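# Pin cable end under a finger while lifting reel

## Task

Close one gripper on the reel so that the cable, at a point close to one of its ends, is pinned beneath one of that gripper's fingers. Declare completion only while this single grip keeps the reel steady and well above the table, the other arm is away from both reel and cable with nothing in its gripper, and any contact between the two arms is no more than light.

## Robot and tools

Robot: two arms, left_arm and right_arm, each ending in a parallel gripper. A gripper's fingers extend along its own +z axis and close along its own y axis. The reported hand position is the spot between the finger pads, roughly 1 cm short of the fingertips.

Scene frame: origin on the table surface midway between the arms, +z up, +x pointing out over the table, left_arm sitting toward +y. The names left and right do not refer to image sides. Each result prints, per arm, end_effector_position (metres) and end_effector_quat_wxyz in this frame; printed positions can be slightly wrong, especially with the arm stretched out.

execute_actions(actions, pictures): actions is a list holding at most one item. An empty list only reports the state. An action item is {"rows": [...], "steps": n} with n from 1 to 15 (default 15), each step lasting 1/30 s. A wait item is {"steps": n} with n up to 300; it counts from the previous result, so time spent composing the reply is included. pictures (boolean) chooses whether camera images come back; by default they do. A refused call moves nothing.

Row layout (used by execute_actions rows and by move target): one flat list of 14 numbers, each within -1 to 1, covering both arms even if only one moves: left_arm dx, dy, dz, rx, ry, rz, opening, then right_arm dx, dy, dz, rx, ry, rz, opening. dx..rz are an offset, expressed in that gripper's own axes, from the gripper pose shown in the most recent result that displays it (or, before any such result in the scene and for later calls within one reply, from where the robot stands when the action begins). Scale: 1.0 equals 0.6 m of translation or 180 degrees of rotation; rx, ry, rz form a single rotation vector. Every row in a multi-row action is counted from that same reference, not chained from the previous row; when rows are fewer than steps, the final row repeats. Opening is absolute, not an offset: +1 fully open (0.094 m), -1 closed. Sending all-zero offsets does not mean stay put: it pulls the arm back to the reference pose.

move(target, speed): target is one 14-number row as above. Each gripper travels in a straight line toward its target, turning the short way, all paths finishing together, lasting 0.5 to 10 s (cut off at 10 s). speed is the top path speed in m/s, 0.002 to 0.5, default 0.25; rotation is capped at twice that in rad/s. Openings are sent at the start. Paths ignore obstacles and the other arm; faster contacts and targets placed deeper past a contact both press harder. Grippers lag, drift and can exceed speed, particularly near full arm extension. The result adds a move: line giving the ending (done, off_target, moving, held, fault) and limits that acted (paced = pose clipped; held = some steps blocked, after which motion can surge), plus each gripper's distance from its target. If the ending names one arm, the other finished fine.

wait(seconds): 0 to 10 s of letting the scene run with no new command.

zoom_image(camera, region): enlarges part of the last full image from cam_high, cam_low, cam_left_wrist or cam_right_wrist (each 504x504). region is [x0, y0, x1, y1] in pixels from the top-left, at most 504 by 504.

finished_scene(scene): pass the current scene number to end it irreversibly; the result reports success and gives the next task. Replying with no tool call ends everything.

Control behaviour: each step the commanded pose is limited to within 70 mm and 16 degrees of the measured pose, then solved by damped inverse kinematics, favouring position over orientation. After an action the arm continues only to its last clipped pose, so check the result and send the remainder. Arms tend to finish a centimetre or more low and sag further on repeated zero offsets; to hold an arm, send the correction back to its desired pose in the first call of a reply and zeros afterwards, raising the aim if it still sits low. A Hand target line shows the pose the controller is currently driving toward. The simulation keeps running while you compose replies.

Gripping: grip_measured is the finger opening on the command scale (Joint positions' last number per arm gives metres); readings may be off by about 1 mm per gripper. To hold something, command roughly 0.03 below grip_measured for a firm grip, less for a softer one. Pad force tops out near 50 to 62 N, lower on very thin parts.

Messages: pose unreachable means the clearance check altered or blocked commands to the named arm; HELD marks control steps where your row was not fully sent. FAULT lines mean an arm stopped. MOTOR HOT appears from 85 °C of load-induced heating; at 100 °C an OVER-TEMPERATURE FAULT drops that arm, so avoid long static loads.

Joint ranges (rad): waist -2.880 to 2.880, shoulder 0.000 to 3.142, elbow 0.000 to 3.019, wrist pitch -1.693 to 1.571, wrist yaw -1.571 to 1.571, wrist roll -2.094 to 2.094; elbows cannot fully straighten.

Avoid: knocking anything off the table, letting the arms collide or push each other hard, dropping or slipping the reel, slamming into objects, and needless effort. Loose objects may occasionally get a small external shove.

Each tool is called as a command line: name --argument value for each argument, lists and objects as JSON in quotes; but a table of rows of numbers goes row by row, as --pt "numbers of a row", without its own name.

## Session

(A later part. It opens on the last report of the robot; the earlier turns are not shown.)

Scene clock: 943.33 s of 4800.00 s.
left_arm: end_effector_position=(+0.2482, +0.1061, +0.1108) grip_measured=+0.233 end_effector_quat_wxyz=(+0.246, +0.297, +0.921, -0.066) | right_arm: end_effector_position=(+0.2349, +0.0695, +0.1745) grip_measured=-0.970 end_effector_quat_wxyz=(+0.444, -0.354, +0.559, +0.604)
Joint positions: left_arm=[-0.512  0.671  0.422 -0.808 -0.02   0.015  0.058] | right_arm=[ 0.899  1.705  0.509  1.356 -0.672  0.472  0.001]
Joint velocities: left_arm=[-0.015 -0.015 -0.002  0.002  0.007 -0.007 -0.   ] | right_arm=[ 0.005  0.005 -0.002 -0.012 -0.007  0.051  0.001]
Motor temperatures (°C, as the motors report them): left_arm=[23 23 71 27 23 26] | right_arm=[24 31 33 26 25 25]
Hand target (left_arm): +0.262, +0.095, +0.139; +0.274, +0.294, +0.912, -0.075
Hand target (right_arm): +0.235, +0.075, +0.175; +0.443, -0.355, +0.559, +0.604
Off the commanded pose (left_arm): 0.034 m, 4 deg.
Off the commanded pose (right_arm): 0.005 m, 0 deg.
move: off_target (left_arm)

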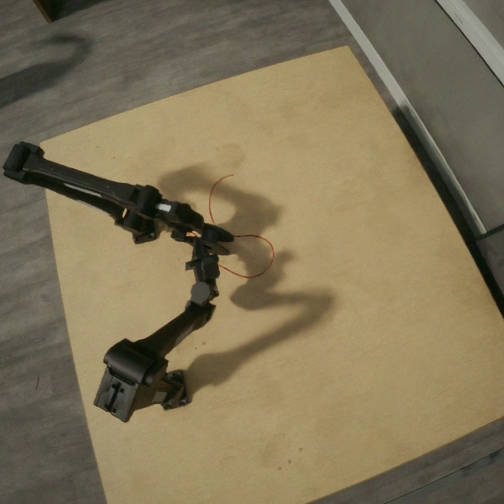

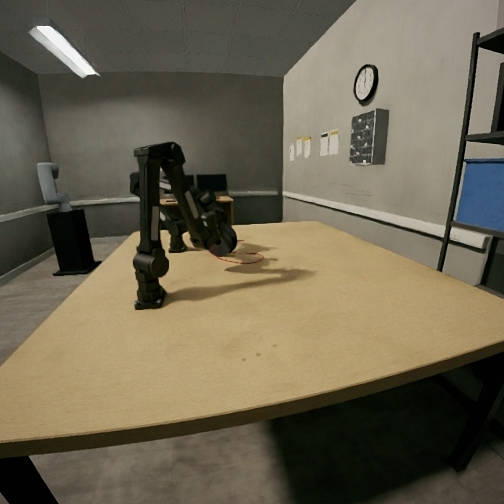

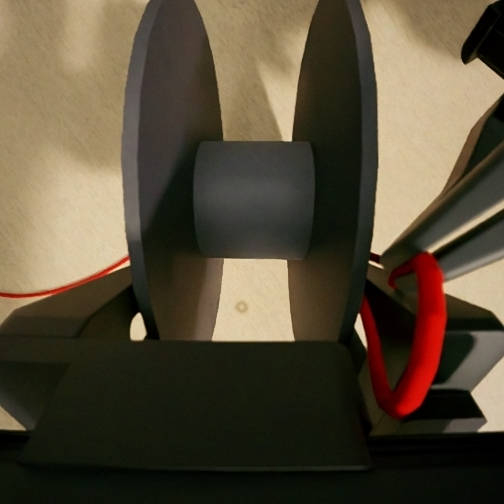

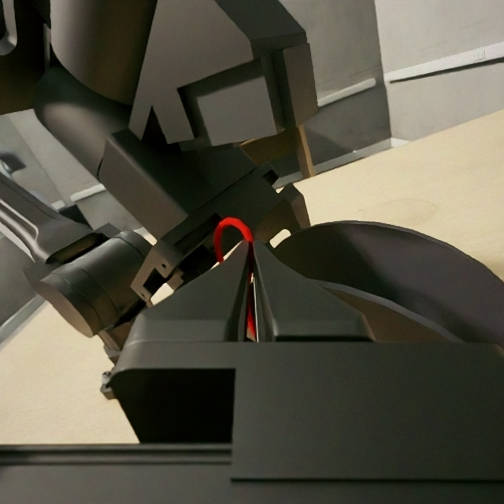

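move --target '[-0.05, 0, -0.025, 0, -0.02, 0, 0.9, 0.0, 0.0, 0.0, 0, 0, 0.0, -1]' --speed 0.04

move --target '[-0.05, 0, -0.025, 0, -0.02, 0, 0.9, -0.04, -0.055, -0.094, 0.159, -0.062, -0.021, -1]' --speed 0.05

Scene clock: 966.57 s of 4800.00 s.
left_arm: end_effector_position=(+0.2482, +0.1061, +0.1108) grip_measured=+0.898 end_effector_quat_wxyz=(+0.246, +0.297, +0.921, -0.066) | right_arm: end_effector_position=(+0.2350, +0.0695, +0.1745) grip_measured=-0.970 end_effector_quat_wxyz=(+0.444, -0.354, +0.559, +0.604)
Joint positions: left_arm=[-0.512  0.671  0.422 -0.808 -0.02   0.015  0.089] | right_arm=[ 0.899  1.705  0.509  1.356 -0.672  0.472  0.001]
Joint velocities: left_arm=[-0.015  0.005 -0.007  0.002 -0.007 -0.081  0.   ] | right_arm=[ 0.005 -0.024 -0.007  0.022 -0.007  0.022 -0.   ]
Motor temperatures (°C, as the motors report them): left_arm=[23 23 71 27 23 26] | right_arm=[24 31 32 26 25 25]
Hand target (left_arm): +0.262, +0.095, +0.139; +0.274, +0.294, +0.912, -0.075
Hand target (right_arm): +0.235, +0.069, +0.175; +0.444, -0.354, +0.559, +0.604
Off the commanded pose (left_arm): 0.034 m, 4 deg.
Off the commanded pose (right_arm): 0.000 m, 0 deg.
After step 180, 16.17 s passed at rest.
move: off_target (left_arm)

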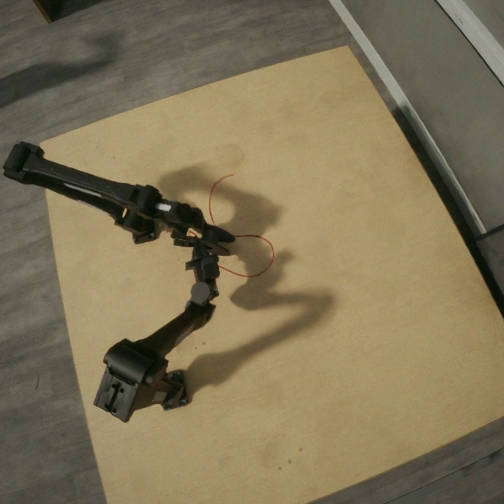

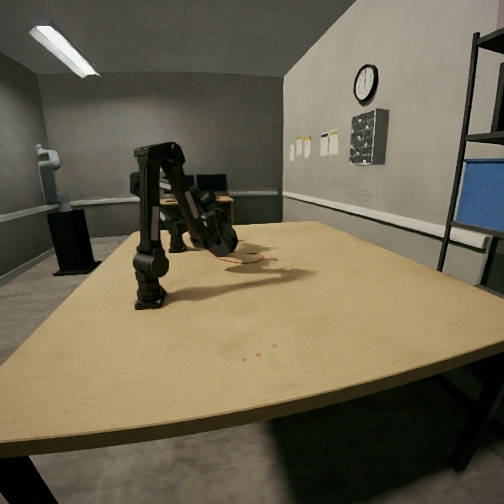

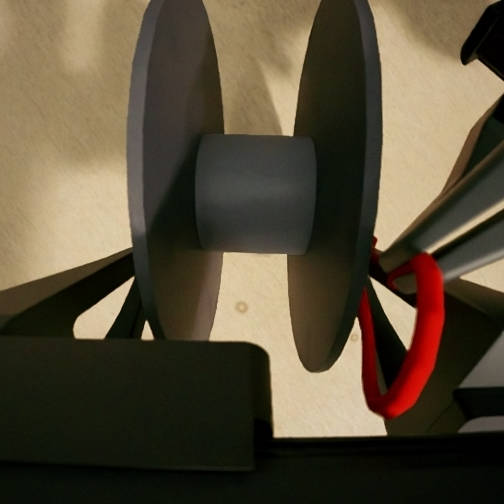

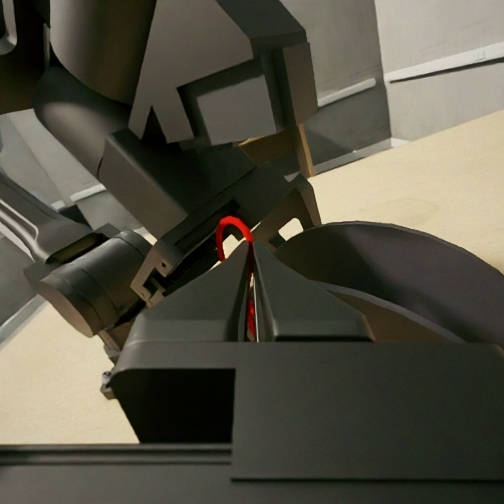

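Scene clock: 972.20 s of 4800.00 s.
left_arm: end_effector_position=(+0.2482, +0.1061, +0.1108) grip_measured=+0.898 end_effector_quat_wxyz=(+0.246, +0.297, +0.921, -0.066) | right_arm: end_effector_position=(+0.2748, +0.0102, +0.1724) grip_measured=-0.970 end_effector_quat_wxyz=(+0.584, -0.188, +0.639, +0.464)
Joint positions: left_arm=[-0.512  0.671  0.422 -0.808 -0.02   0.015  0.089] | right_arm=[ 0.947  1.608  0.365  1.356 -0.086  0.395  0.001]
Joint velocities: left_arm=[-0.015 -0.024  0.002  0.002  0.037  0.037  0.001] | right_arm=[ 0.005  0.005 -0.017  0.012 -0.007  0.095 -0.001]
Motor temperatures (°C, as the motors report them): left_arm=[23 23 70 27 23 26] | right_arm=[24 31 32 26 25 25]
Hand target (left_arm): +0.262, +0.095, +0.139; +0.274, +0.294, +0.912, -0.075
Hand target (right_arm): +0.270, +0.010, +0.177; +0.590, -0.192, +0.632, +0.464
Off the commanded pose (left_arm): 0.034 m, 4 deg.
Off the commanded pose (right_arm): 0.007 m, 1 deg.
move: off_target (left_arm)

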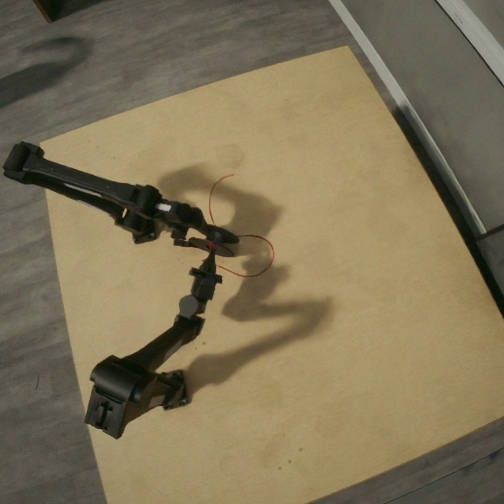

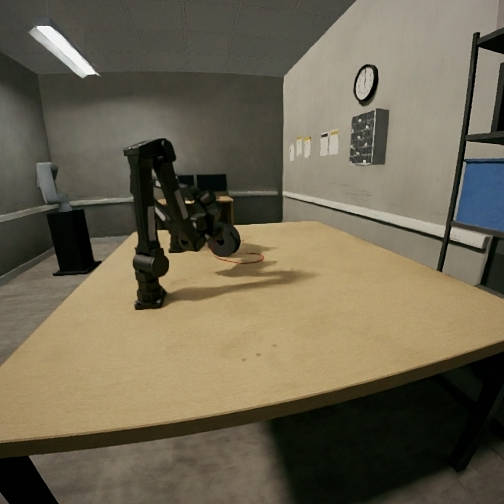

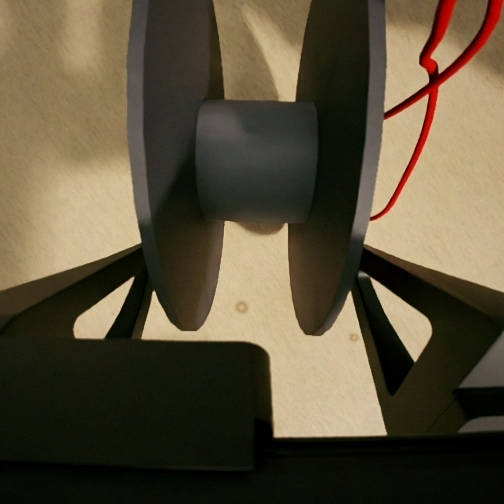

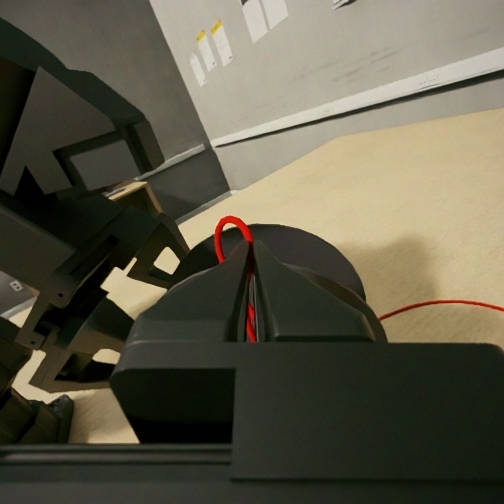

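move --target '[-0.10, 0, 0.005, 0, -0.02, 0, 0.9, -0.008, 0.0, 0.0, 0, 0, 0.36, -1]' --speed 0.04

Scene clock: 997.27 s of 4800.00 s.
left_arm: end_effector_position=(+0.2580, +0.0992, +0.1002) grip_measured=+0.898 end_effector_quat_wxyz=(+0.234, +0.298, +0.923, -0.062) | right_arm: end_effector_position=(+0.2747, +0.0101, +0.1746) grip_measured=-0.970 end_effector_quat_wxyz=(+0.364, +0.069, +0.661, +0.653)
Joint positions: left_arm=[-0.512  0.756  0.43  -0.755 -0.02   0.015  0.089] | right_arm=[ 0.947  1.603  0.365  1.356 -0.086  1.178  0.001]
Joint velocities: left_arm=[ 0.015 -0.005  0.022 -0.017 -0.037 -0.022  0.   ] | right_arm=[-0.005 -0.005 -0.002 -0.007  0.022  0.066  0.001]
Motor temperatures (°C, as the motors report them): left_arm=[23 23 71 27 23 26] | right_arm=[24 31 31 26 25 25]
Hand target (left_arm): +0.277, +0.085, +0.131; +0.266, +0.295, +0.915, -0.073
Hand target (right_arm): +0.276, +0.009, +0.175; +0.358, +0.075, +0.662, +0.655
Off the commanded pose (left_arm): 0.056 m, 5 deg.
Off the commanded pose (right_arm): 0.003 m, 20 deg.
After step 180, 8.87 s passed at rest.
move: off_target (left_arm, right_arm; path cut at 10 s)

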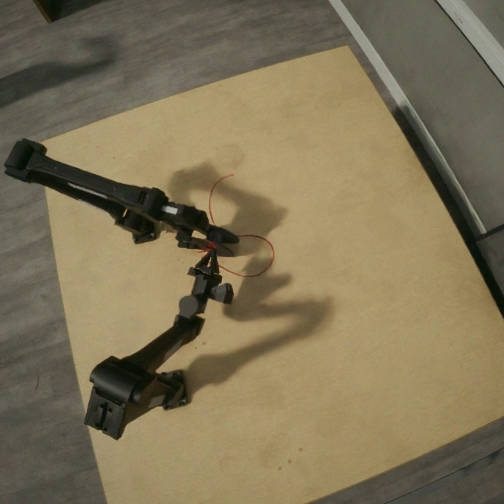

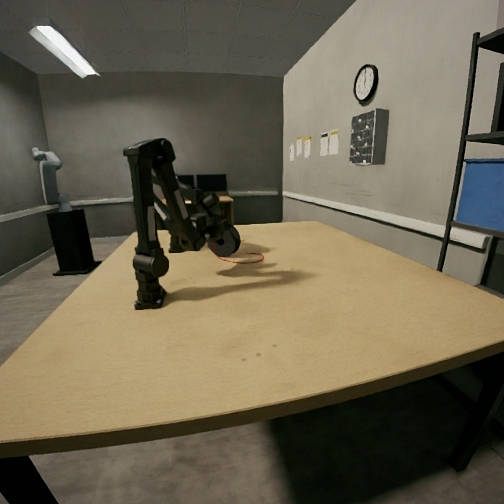

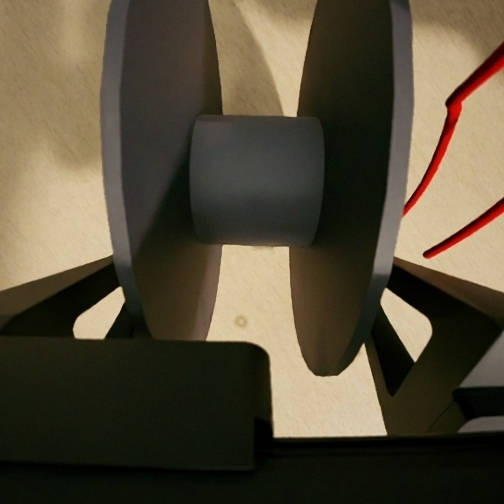

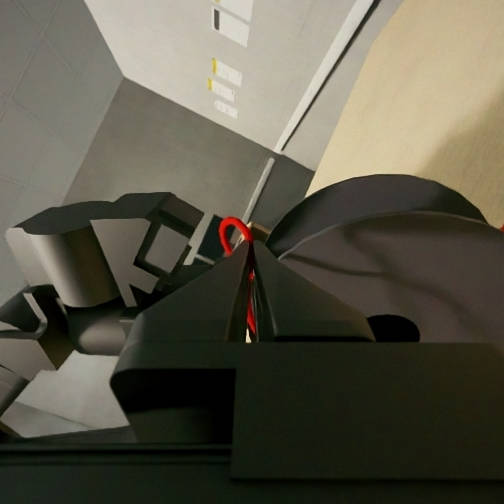

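move --target '[-0.095, 0, -0.025, 0, -0.03, 0, 0.9, 0.0, 0.0, 0.0, 0, 0, 0.12, -1]' --speed 0.1

Scene clock: 1013.33 s of 4800.00 s.
left_arm: end_effector_position=(+0.2734, +0.0883, +0.1125) grip_measured=+0.898 end_effector_quat_wxyz=(+0.248, +0.296, +0.920, -0.067) | right_arm: end_effector_position=(+0.2747, +0.0101, +0.1746) grip_measured=-0.970 end_effector_quat_wxyz=(+0.241, +0.187, +0.637, +0.708)
Joint positions: left_arm=[-0.512  0.796  0.469 -0.724 -0.02   0.015  0.089] | right_arm=[ 0.947  1.603  0.365  1.356 -0.086  1.538  0.001]
Joint velocities: left_arm=[-0.015  0.005  0.002 -0.007  0.037 -0.051 -0.001] | right_arm=[-0.015  0.005 -0.012 -0.002  0.007  0.081  0.001]
Motor temperatures (°C, as the motors report them): left_arm=[23 23 72 27 23 26] | right_arm=[24 31 31 26 25 25]
Hand target (left_arm): +0.290, +0.075, +0.141; +0.277, +0.294, +0.911, -0.077
Hand target (right_arm): +0.275, +0.010, +0.175; +0.235, +0.192, +0.636, +0.710
Off the commanded pose (left_arm): 0.037 m, 4 deg.
Off the commanded pose (right_arm): 0.000 m, 1 deg.
After step 180, 7.80 s passed at rest.
move: off_target (left_arm)

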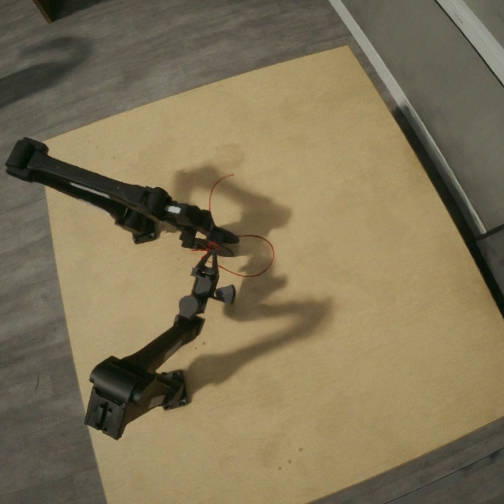

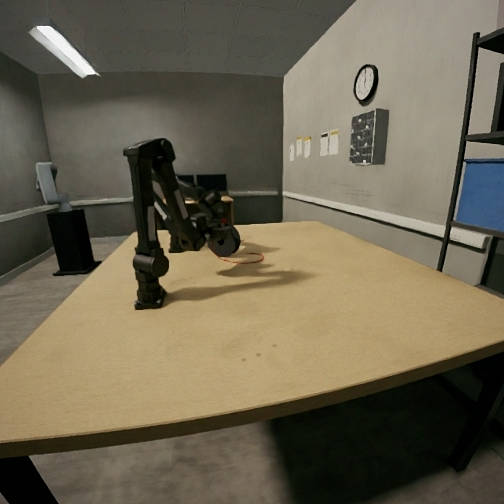

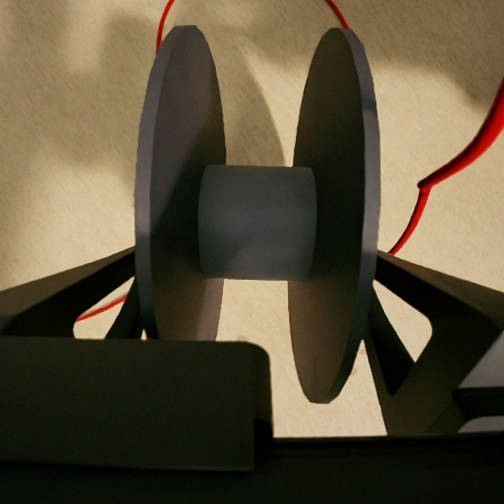

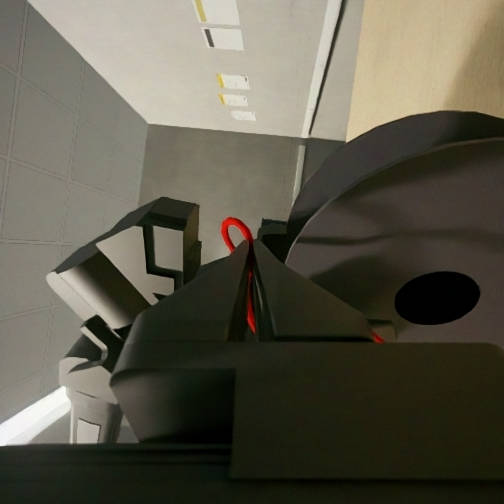

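move --target '[-0.056, 0, -0.022, 0, -0.022, 0, 0.9, -0.007, 0.0, 0.045, 0, 0, 0.0, -1]' --speed 0.05

Scene clock: 1040.40 s of 4800.00 s.
left_arm: end_effector_position=(+0.2737, +0.0881, +0.1127) grip_measured=+0.898 end_effector_quat_wxyz=(+0.249, +0.296, +0.920, -0.067) | right_arm: end_effector_position=(+0.2840, +0.0215, +0.1800) grip_measured=-0.970 end_effector_quat_wxyz=(+0.240, +0.186, +0.635, +0.710)
Joint positions: left_arm=[-0.512  0.796  0.469 -0.723 -0.02   0.015  0.089] | right_arm=[ 0.947  1.612  0.406  1.331 -0.087  1.541  0.001]
Joint velocities: left_arm=[-0.015  0.005  0.007  0.002 -0.037 -0.007 -0.   ] | right_arm=[-0.005 -0.005 -0.017  0.002 -0.051 -0.066  0.001]
Motor temperatures (°C, as the motors report them): left_arm=[23 23 73 27 23 26] | right_arm=[24 31 31 26 25 25]
Hand target (left_arm): +0.290, +0.076, +0.141; +0.280, +0.294, +0.911, -0.077
Hand target (right_arm): +0.293, +0.029, +0.179; +0.241, +0.187, +0.637, +0.708
Off the commanded pose (left_arm): 0.036 m, 4 deg.
Off the commanded pose (right_arm): 0.013 m, 0 deg.
After step 180, 20.07 s passed at rest.
move: off_target (left_arm, right_arm)

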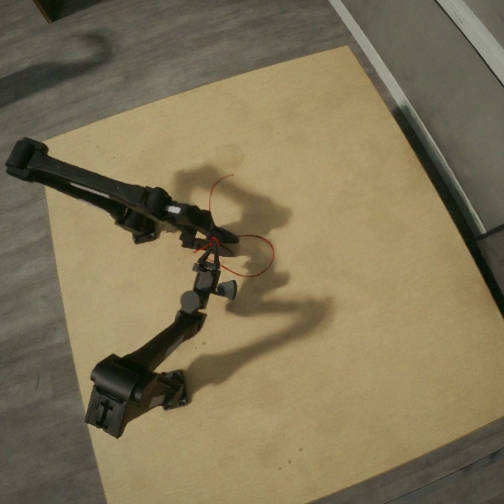

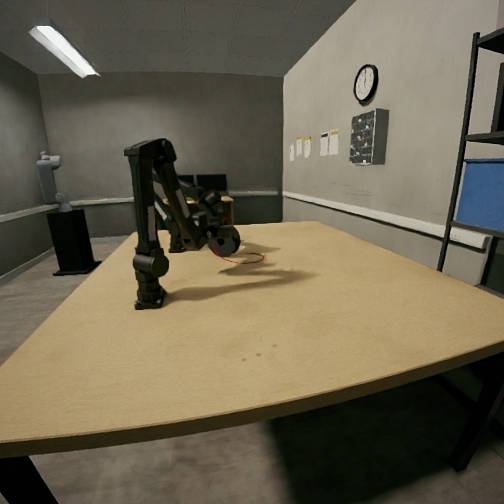

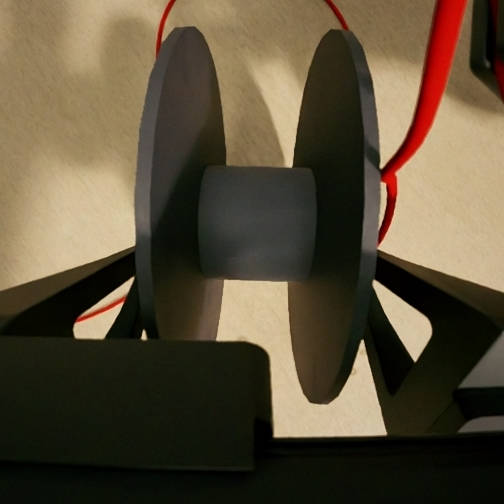

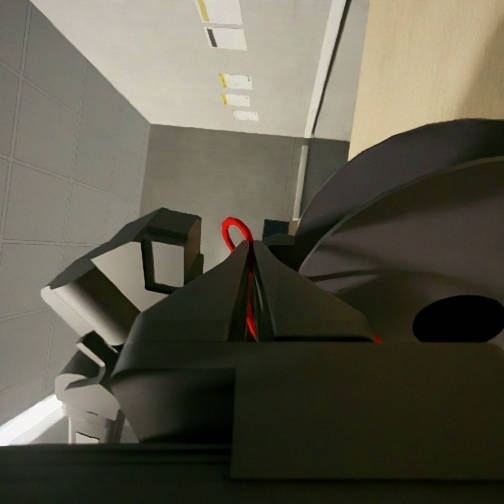

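zoom_image --camera "cam_high" --region '[150, 190, 290, 310]'

Region (150, 190, 290, 310) of cam_high's 504x504 image, scaled by 3.600, with more detail than that image has; it fills the top 432 rows of this view, and the rest is white.

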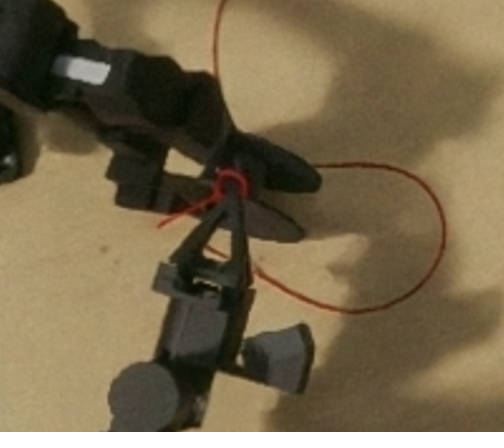

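move --target '[-0.056, 0, -0.022, 0, -0.022, 0, 0.9, 0.0, 0.0, 0.0, 0, -0.23, 0.0, -1]' --speed 0.1

zoom_image --camera "cam_high" --region '[150, 190, 290, 310]'

Scene clock: 1067.57 s of 4800.00 s.
left_arm: end_effector_position=(+0.2737, +0.0881, +0.1127) grip_measured=+0.898 end_effector_quat_wxyz=(+0.249, +0.296, +0.920, -0.067) | right_arm: end_effector_position=(+0.2837, +0.0103, +0.1760) grip_measured=-0.970 end_effector_quat_wxyz=(+0.454, +0.421, +0.518, +0.590)
Joint positions: left_arm=[-0.512  0.796  0.469 -0.723 -0.02   0.015  0.089] | right_arm=[1.26  1.701 0.52  1.367 0.943 1.446 0.001]
Joint velocities: left_arm=[-0.015  0.015 -0.007 -0.017  0.051 -0.022  0.   ] | right_arm=[ 0.005  0.005  0.002 -0.002  0.051 -0.007  0.   ]
Motor temperatures (°C, as the motors report them): left_arm=[23 23 72 27 23 26] | right_arm=[24 30 33 26 25 25]
Hand target (left_arm): +0.290, +0.076, +0.141; +0.280, +0.294, +0.911, -0.077
Hand target (right_arm): +0.285, +0.021, +0.182; +0.453, +0.421, +0.508, +0.600
Off the commanded pose (left_arm): 0.036 m, 4 deg.
Off the commanded pose (right_arm): 0.012 m, 2 deg.
After step 180, 17.27 s passed at rest.
move: off_target (left_arm, right_arm)

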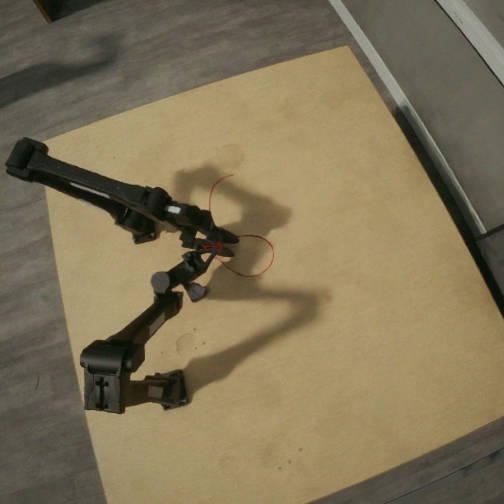

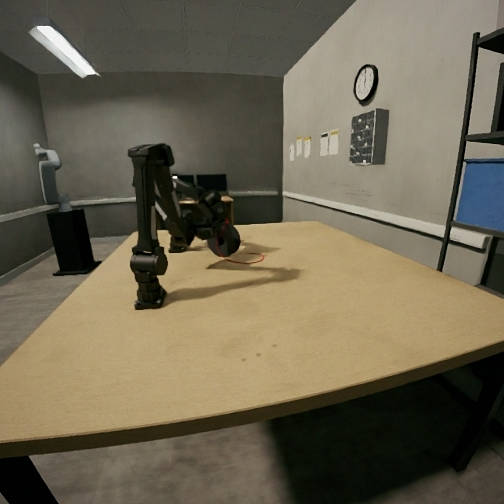

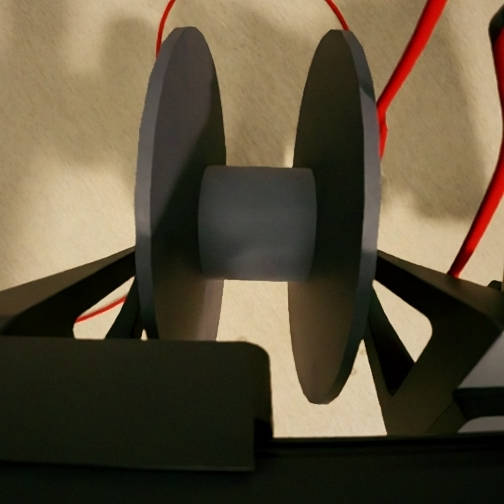

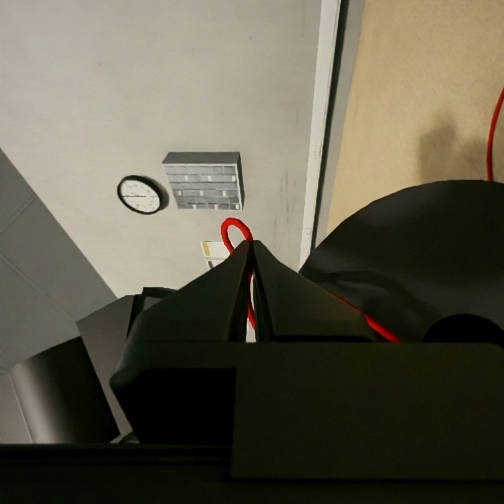

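Region (150, 190, 290, 310) of cam_high's 504x504 image, scaled by 3.600, with more detail than that image has; it fills the top 432 rows of this view, and the rest is white.

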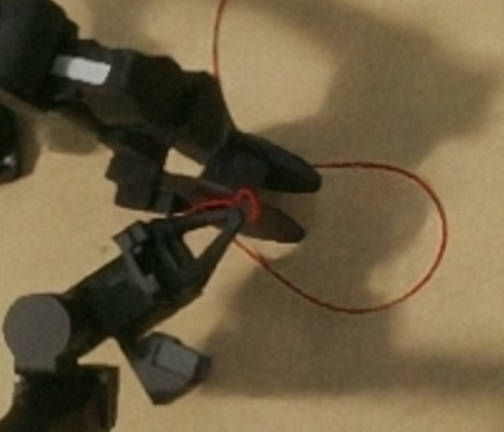

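move --target '[-0.056, 0, -0.022, 0, -0.022, 0, 0.9, -0.045, 0.005, 0.05, 0, 0, 0.0, -1]' --speed 0.06

move --target '[-0.056, 0, -0.022, 0, -0.022, 0, 0.9, 0.03, -0.05, 0.025, 0, 0, 0.0, -1]' --speed 0.05

Scene clock: 1089.33 s of 4800.00 s.
left_arm: end_effector_position=(+0.2739, +0.0880, +0.1129) grip_measured=+0.898 end_effector_quat_wxyz=(+0.250, +0.296, +0.920, -0.067) | right_arm: end_effector_position=(+0.3181, -0.0067, +0.1831) grip_measured=-0.970 end_effector_quat_wxyz=(+0.455, +0.420, +0.514, +0.593)
Joint positions: left_arm=[-0.512  0.796  0.469 -0.721 -0.02   0.015  0.089] | right_arm=[1.153 1.678 0.52  1.335 0.838 1.469 0.001]
Joint velocities: left_arm=[-0.005  0.024 -0.002  0.012 -0.037 -0.037 -0.001] | right_arm=[-0.015 -0.015 -0.007 -0.012 -0.007 -0.007  0.   ]
Motor temperatures (°C, as the motors report them): left_arm=[23 23 73 27 23 26] | right_arm=[24 31 33 26 25 25]
Hand target (left_arm): +0.290, +0.076, +0.141; +0.281, +0.294, +0.911, -0.077
Hand target (right_arm): +0.318, -0.009, +0.181; +0.452, +0.422, +0.519, +0.590
Off the commanded pose (left_arm): 0.036 m, 4 deg.
Off the commanded pose (right_arm): 0.003 m, 1 deg.
After step 180, 14.77 s passed at rest.
move: off_target (left_arm)

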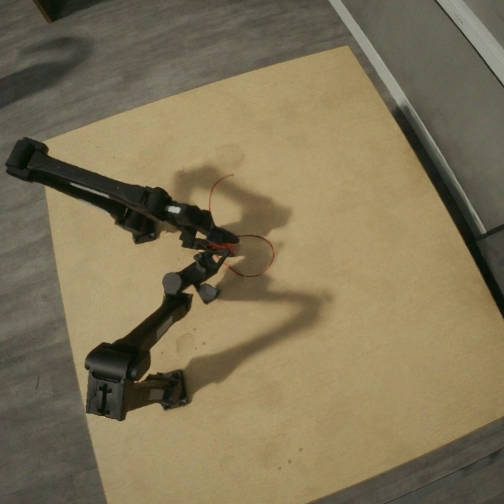

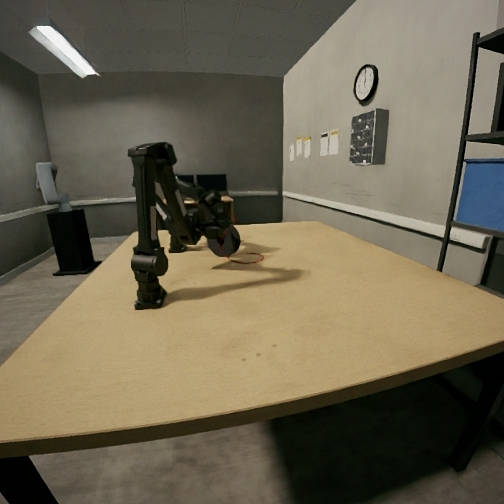

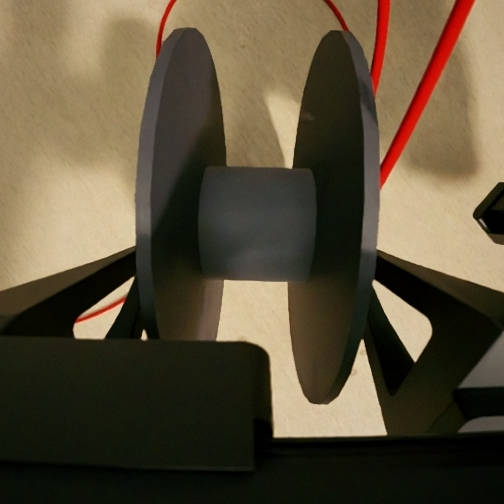

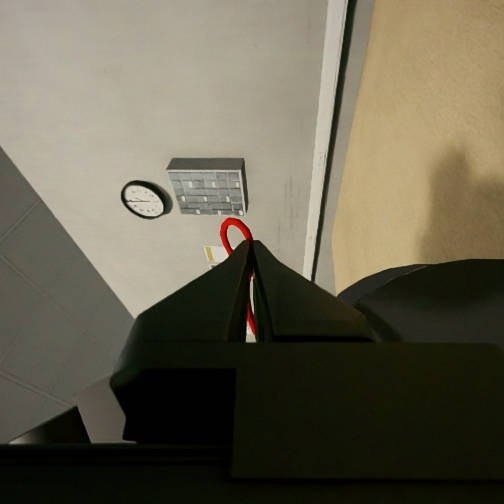

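Scene clock: 1090.37 s of 4800.00 s.
left_arm: end_effector_position=(+0.2739, +0.0880, +0.1129) grip_measured=+0.898 end_effector_quat_wxyz=(+0.250, +0.296, +0.920, -0.067) | right_arm: end_effector_position=(+0.3262, +0.0084, +0.1517) grip_measured=-0.970 end_effector_quat_wxyz=(+0.458, +0.418, +0.528, +0.581)
Joint positions: left_arm=[-0.512  0.796  0.469 -0.721 -0.02   0.015  0.089] | right_arm=[1.153 1.791 0.563 1.369 0.838 1.469 0.001]
Joint velocities: left_arm=[-0.015  0.005  0.007  0.007  0.007 -0.007 -0.002] | right_arm=[-0.005  0.005 -0.012 -0.002  0.022 -0.051  0.   ]
Motor temperatures (°C, as the motors report them): left_arm=[23 23 73 27 23 26] | right_arm=[24 31 33 26 25 25]
Hand target (left_arm): +0.290, +0.075, +0.142; +0.281, +0.294, +0.910, -0.078
Hand target (right_arm): +0.332, +0.016, +0.157; +0.455, +0.420, +0.515, +0.593
Off the commanded pose (left_arm): 0.036 m, 4 deg.
Off the commanded pose (right_arm): 0.010 m, 2 deg.
move: off_target (left_arm)

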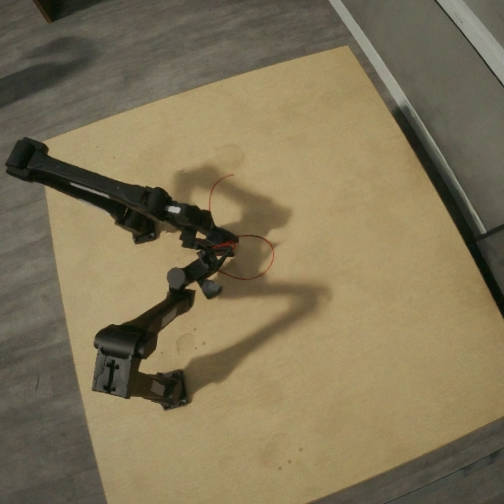

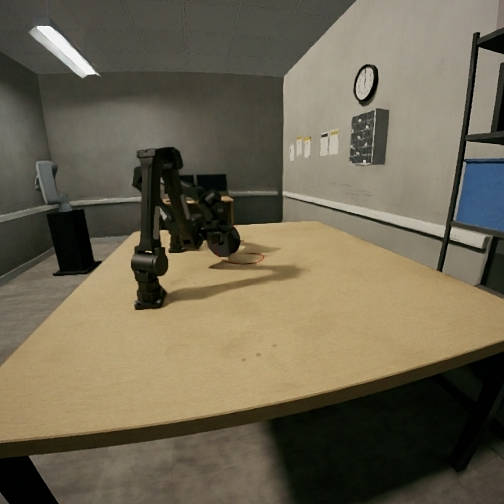

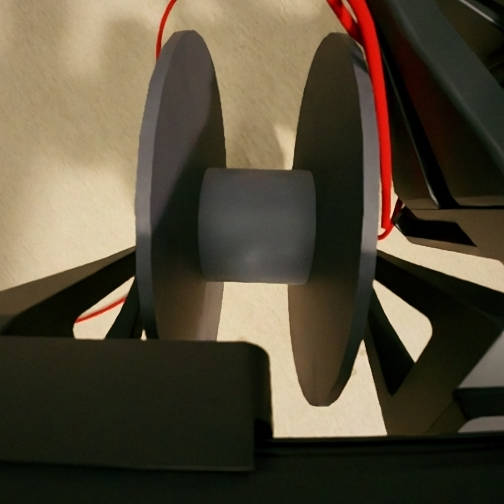

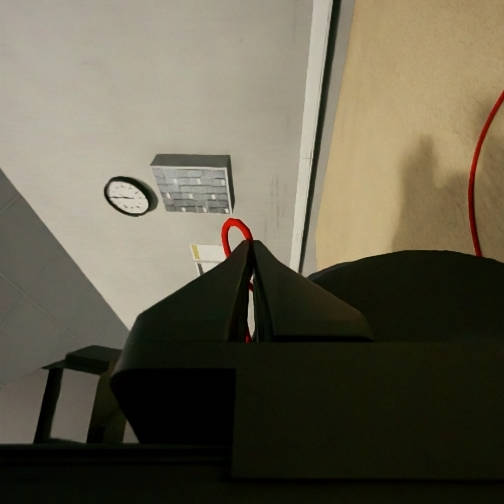

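move --target '[-0.056, 0, -0.022, 0, -0.022, 0, 0.9, 0.028, 0.003, -0.036, 0, 0, 0.0, -1]' --speed 0.03

zoom_image --camera "cam_left_wrist" --region '[280, 100, 504, 400]'

Scene clock: 1118.43 s of 4800.00 s.
left_arm: end_effector_position=(+0.2739, +0.0880, +0.1129) grip_measured=+0.898 end_effector_quat_wxyz=(+0.250, +0.296, +0.920, -0.067) | right_arm: end_effector_position=(+0.3076, +0.0158, +0.1512) grip_measured=-0.970 end_effector_quat_wxyz=(+0.459, +0.424, +0.526, +0.577)
Joint positions: left_arm=[-0.512  0.796  0.469 -0.721 -0.02   0.015  0.089] | right_arm=[1.21  1.79  0.563 1.37  0.909 1.464 0.001]
Joint velocities: left_arm=[-0.015 -0.005  0.007 -0.007 -0.051 -0.051 -0.001] | right_arm=[-0.005 -0.005  0.002 -0.012 -0.066 -0.022 -0.   ]
Motor temperatures (°C, as the motors report them): left_arm=[23 23 73 27 23 26] | right_arm=[24 31 33 26 25 25]
Hand target (left_arm): +0.290, +0.075, +0.142; +0.281, +0.294, +0.910, -0.078
Hand target (right_arm): +0.302, +0.020, +0.152; +0.458, +0.417, +0.527, +0.581
Off the commanded pose (left_arm): 0.036 m, 4 deg.
Off the commanded pose (right_arm): 0.008 m, 1 deg.
After step 180, 20.63 s passed at rest.
move: off_target (left_arm)

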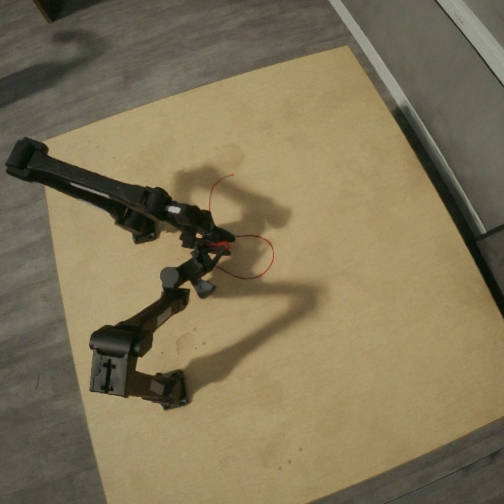

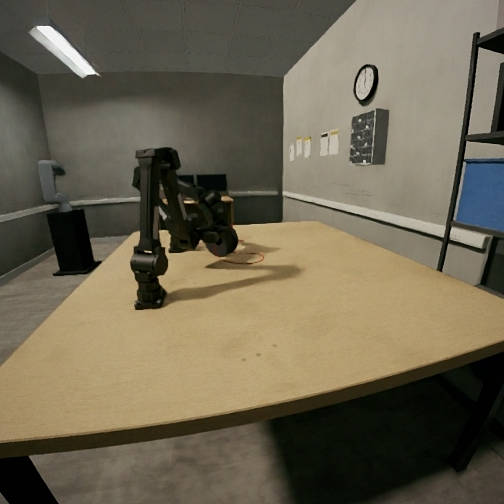

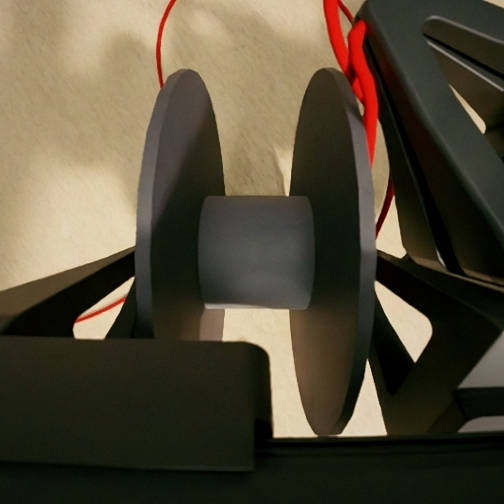

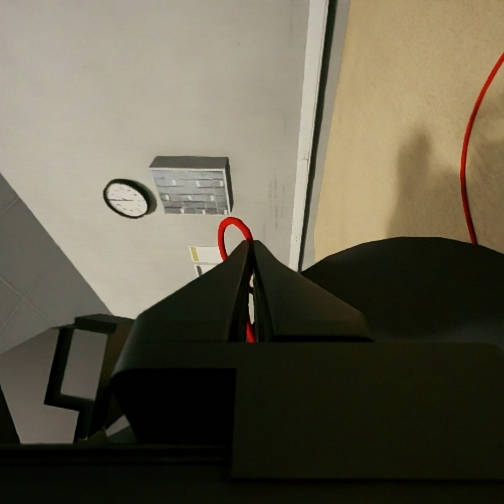

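Region (280, 100, 504, 400) of cam_left_wrist's 504x504 image, scaled by 1.680, with more detail than that image has; it fills the left 376 columns of this view, and the rest is white.

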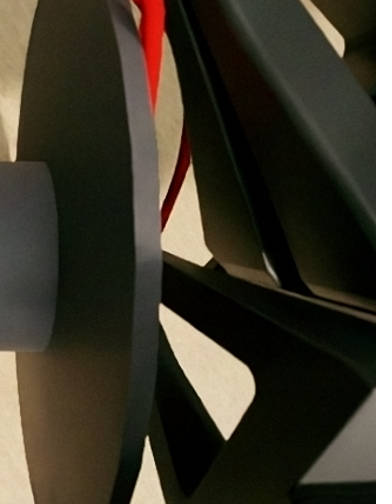

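move --target '[-0.056, 0, -0.022, 0, -0.022, 0, 0.9, 0.043, -0.008, -0.045, 0, 0.083, 0.0, -1]' --speed 0.03

zoom_image --camera "cam_left_wrist" --region '[280, 100, 504, 400]'

Scene clock: 1154.00 s of 4800.00 s.
left_arm: end_effector_position=(+0.2740, +0.0879, +0.1137) grip_measured=+0.898 end_effector_quat_wxyz=(+0.251, +0.297, +0.919, -0.067) | right_arm: end_effector_position=(+0.2849, +0.0304, +0.1436) grip_measured=-0.970 end_effector_quat_wxyz=(+0.400, +0.353, +0.579, +0.616)
Joint positions: left_arm=[-0.512  0.793  0.469 -0.721 -0.02   0.017  0.089] | right_arm=[1.21  1.772 0.495 1.381 0.684 1.476 0.001]
Joint velocities: left_arm=[-0.015  0.005 -0.002 -0.002 -0.007 -0.007  0.   ] | right_arm=[-0.005 -0.015 -0.002 -0.012 -0.007  0.051 -0.   ]
Motor temperatures (°C, as the motors report them): left_arm=[23 23 73 27 23 26] | right_arm=[24 31 31 26 25 25]
Hand target (left_arm): +0.290, +0.075, +0.142; +0.281, +0.294, +0.910, -0.078
Hand target (right_arm): +0.276, +0.035, +0.144; +0.387, +0.345, +0.581, +0.627
Off the commanded pose (left_arm): 0.035 m, 4 deg.
Off the commanded pose (right_arm): 0.010 m, 2 deg.
After step 180, 25.00 s passed at rest.
move: off_target (left_arm)

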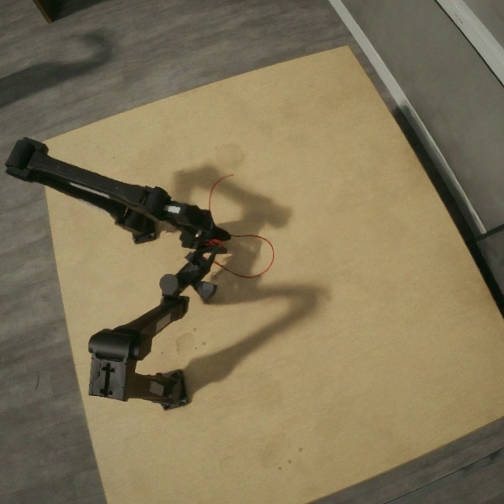

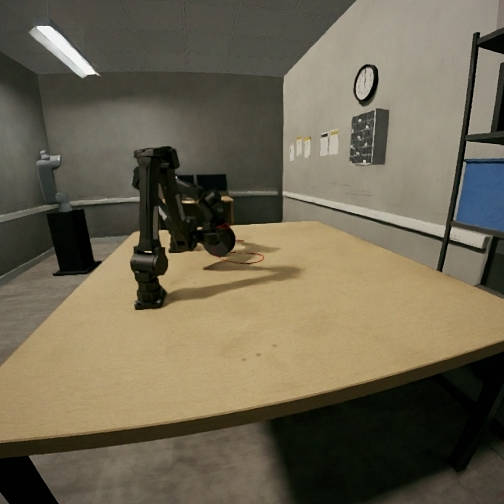

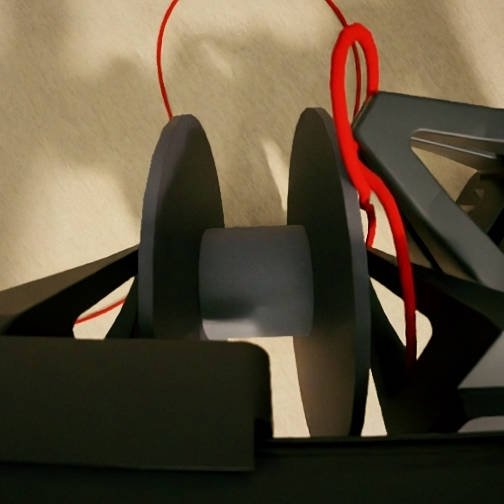

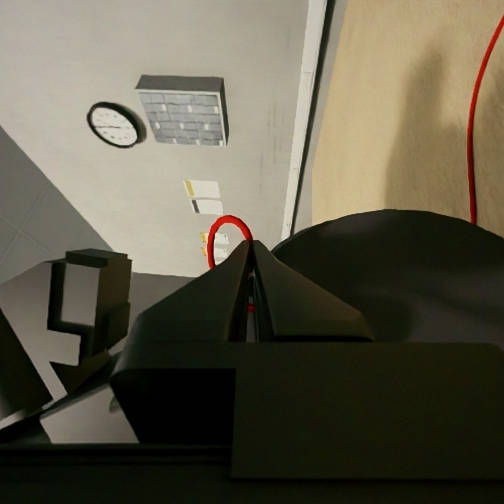

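Region (280, 100, 504, 400) of cam_left_wrist's 504x504 image, scaled by 1.680, with more detail than that image has; it fills the left 376 columns of this view, and the rest is white.

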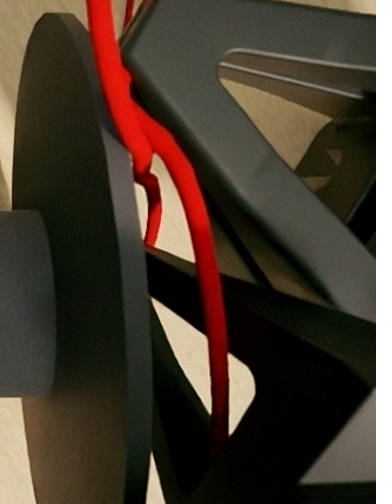

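move --target '[-0.056, 0, -0.022, 0, -0.022, 0, 0.9, -0.056, 0.005, 0.034, 0, -0.095, 0.0, -1]' --speed 0.05

zoom_image --camera "cam_left_wrist" --region '[280, 0, 504, 400]'

Scene clock: 1179.17 s of 4800.00 s.
left_arm: end_effector_position=(+0.2740, +0.0879, +0.1137) grip_measured=+0.898 end_effector_quat_wxyz=(+0.251, +0.297, +0.919, -0.067) | right_arm: end_effector_position=(+0.3097, +0.0024, +0.1517) grip_measured=-0.970 end_effector_quat_wxyz=(+0.475, +0.440, +0.514, +0.563)
Joint positions: left_arm=[-0.512  0.793  0.469 -0.721 -0.02   0.017  0.089] | right_arm=[1.206 1.785 0.555 1.381 0.964 1.454 0.001]
Joint velocities: left_arm=[-0.015 -0.005  0.012  0.012 -0.022  0.007 -0.   ] | right_arm=[-0.015 -0.015 -0.022 -0.007 -0.037 -0.051 -0.   ]
Motor temperatures (°C, as the motors report them): left_arm=[23 23 74 27 23 26] | right_arm=[24 31 30 26 26 25]
Hand target (left_arm): +0.290, +0.075, +0.142; +0.283, +0.294, +0.910, -0.078
Hand target (right_arm): +0.317, +0.009, +0.150; +0.482, +0.440, +0.513, +0.557
Off the commanded pose (left_arm): 0.036 m, 4 deg.
Off the commanded pose (right_arm): 0.010 m, 1 deg.
After step 180, 15.93 s passed at rest.
move: off_target (left_arm)

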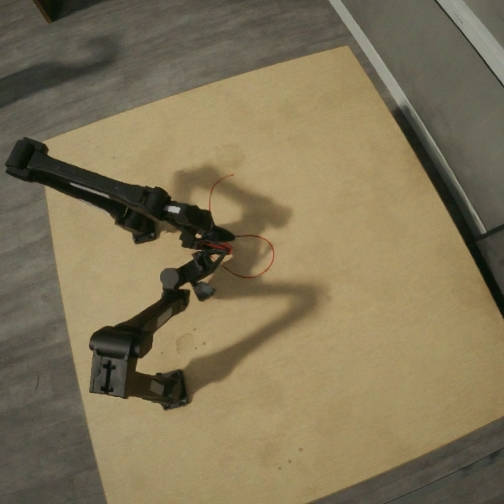

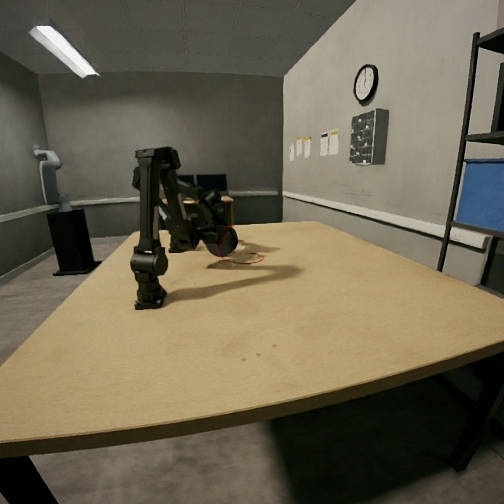

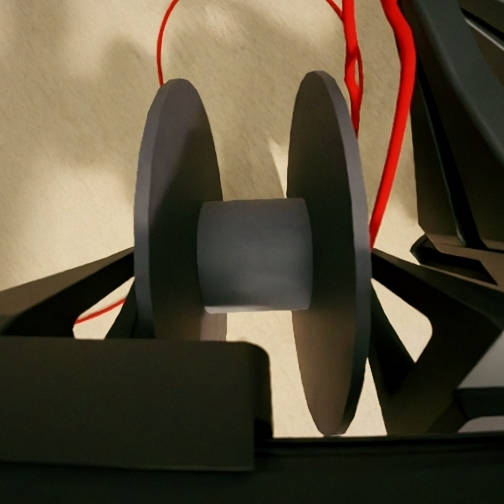

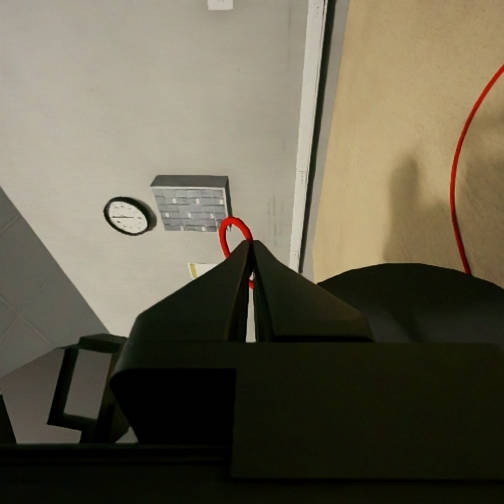

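Region (280, 0, 504, 400) of cam_left_wrist's 504x504 image, scaled by 1.260, with more detail than that image has; it fills the left 282 columns of this view, and the rest is white.

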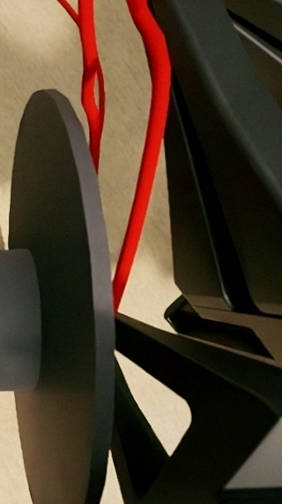

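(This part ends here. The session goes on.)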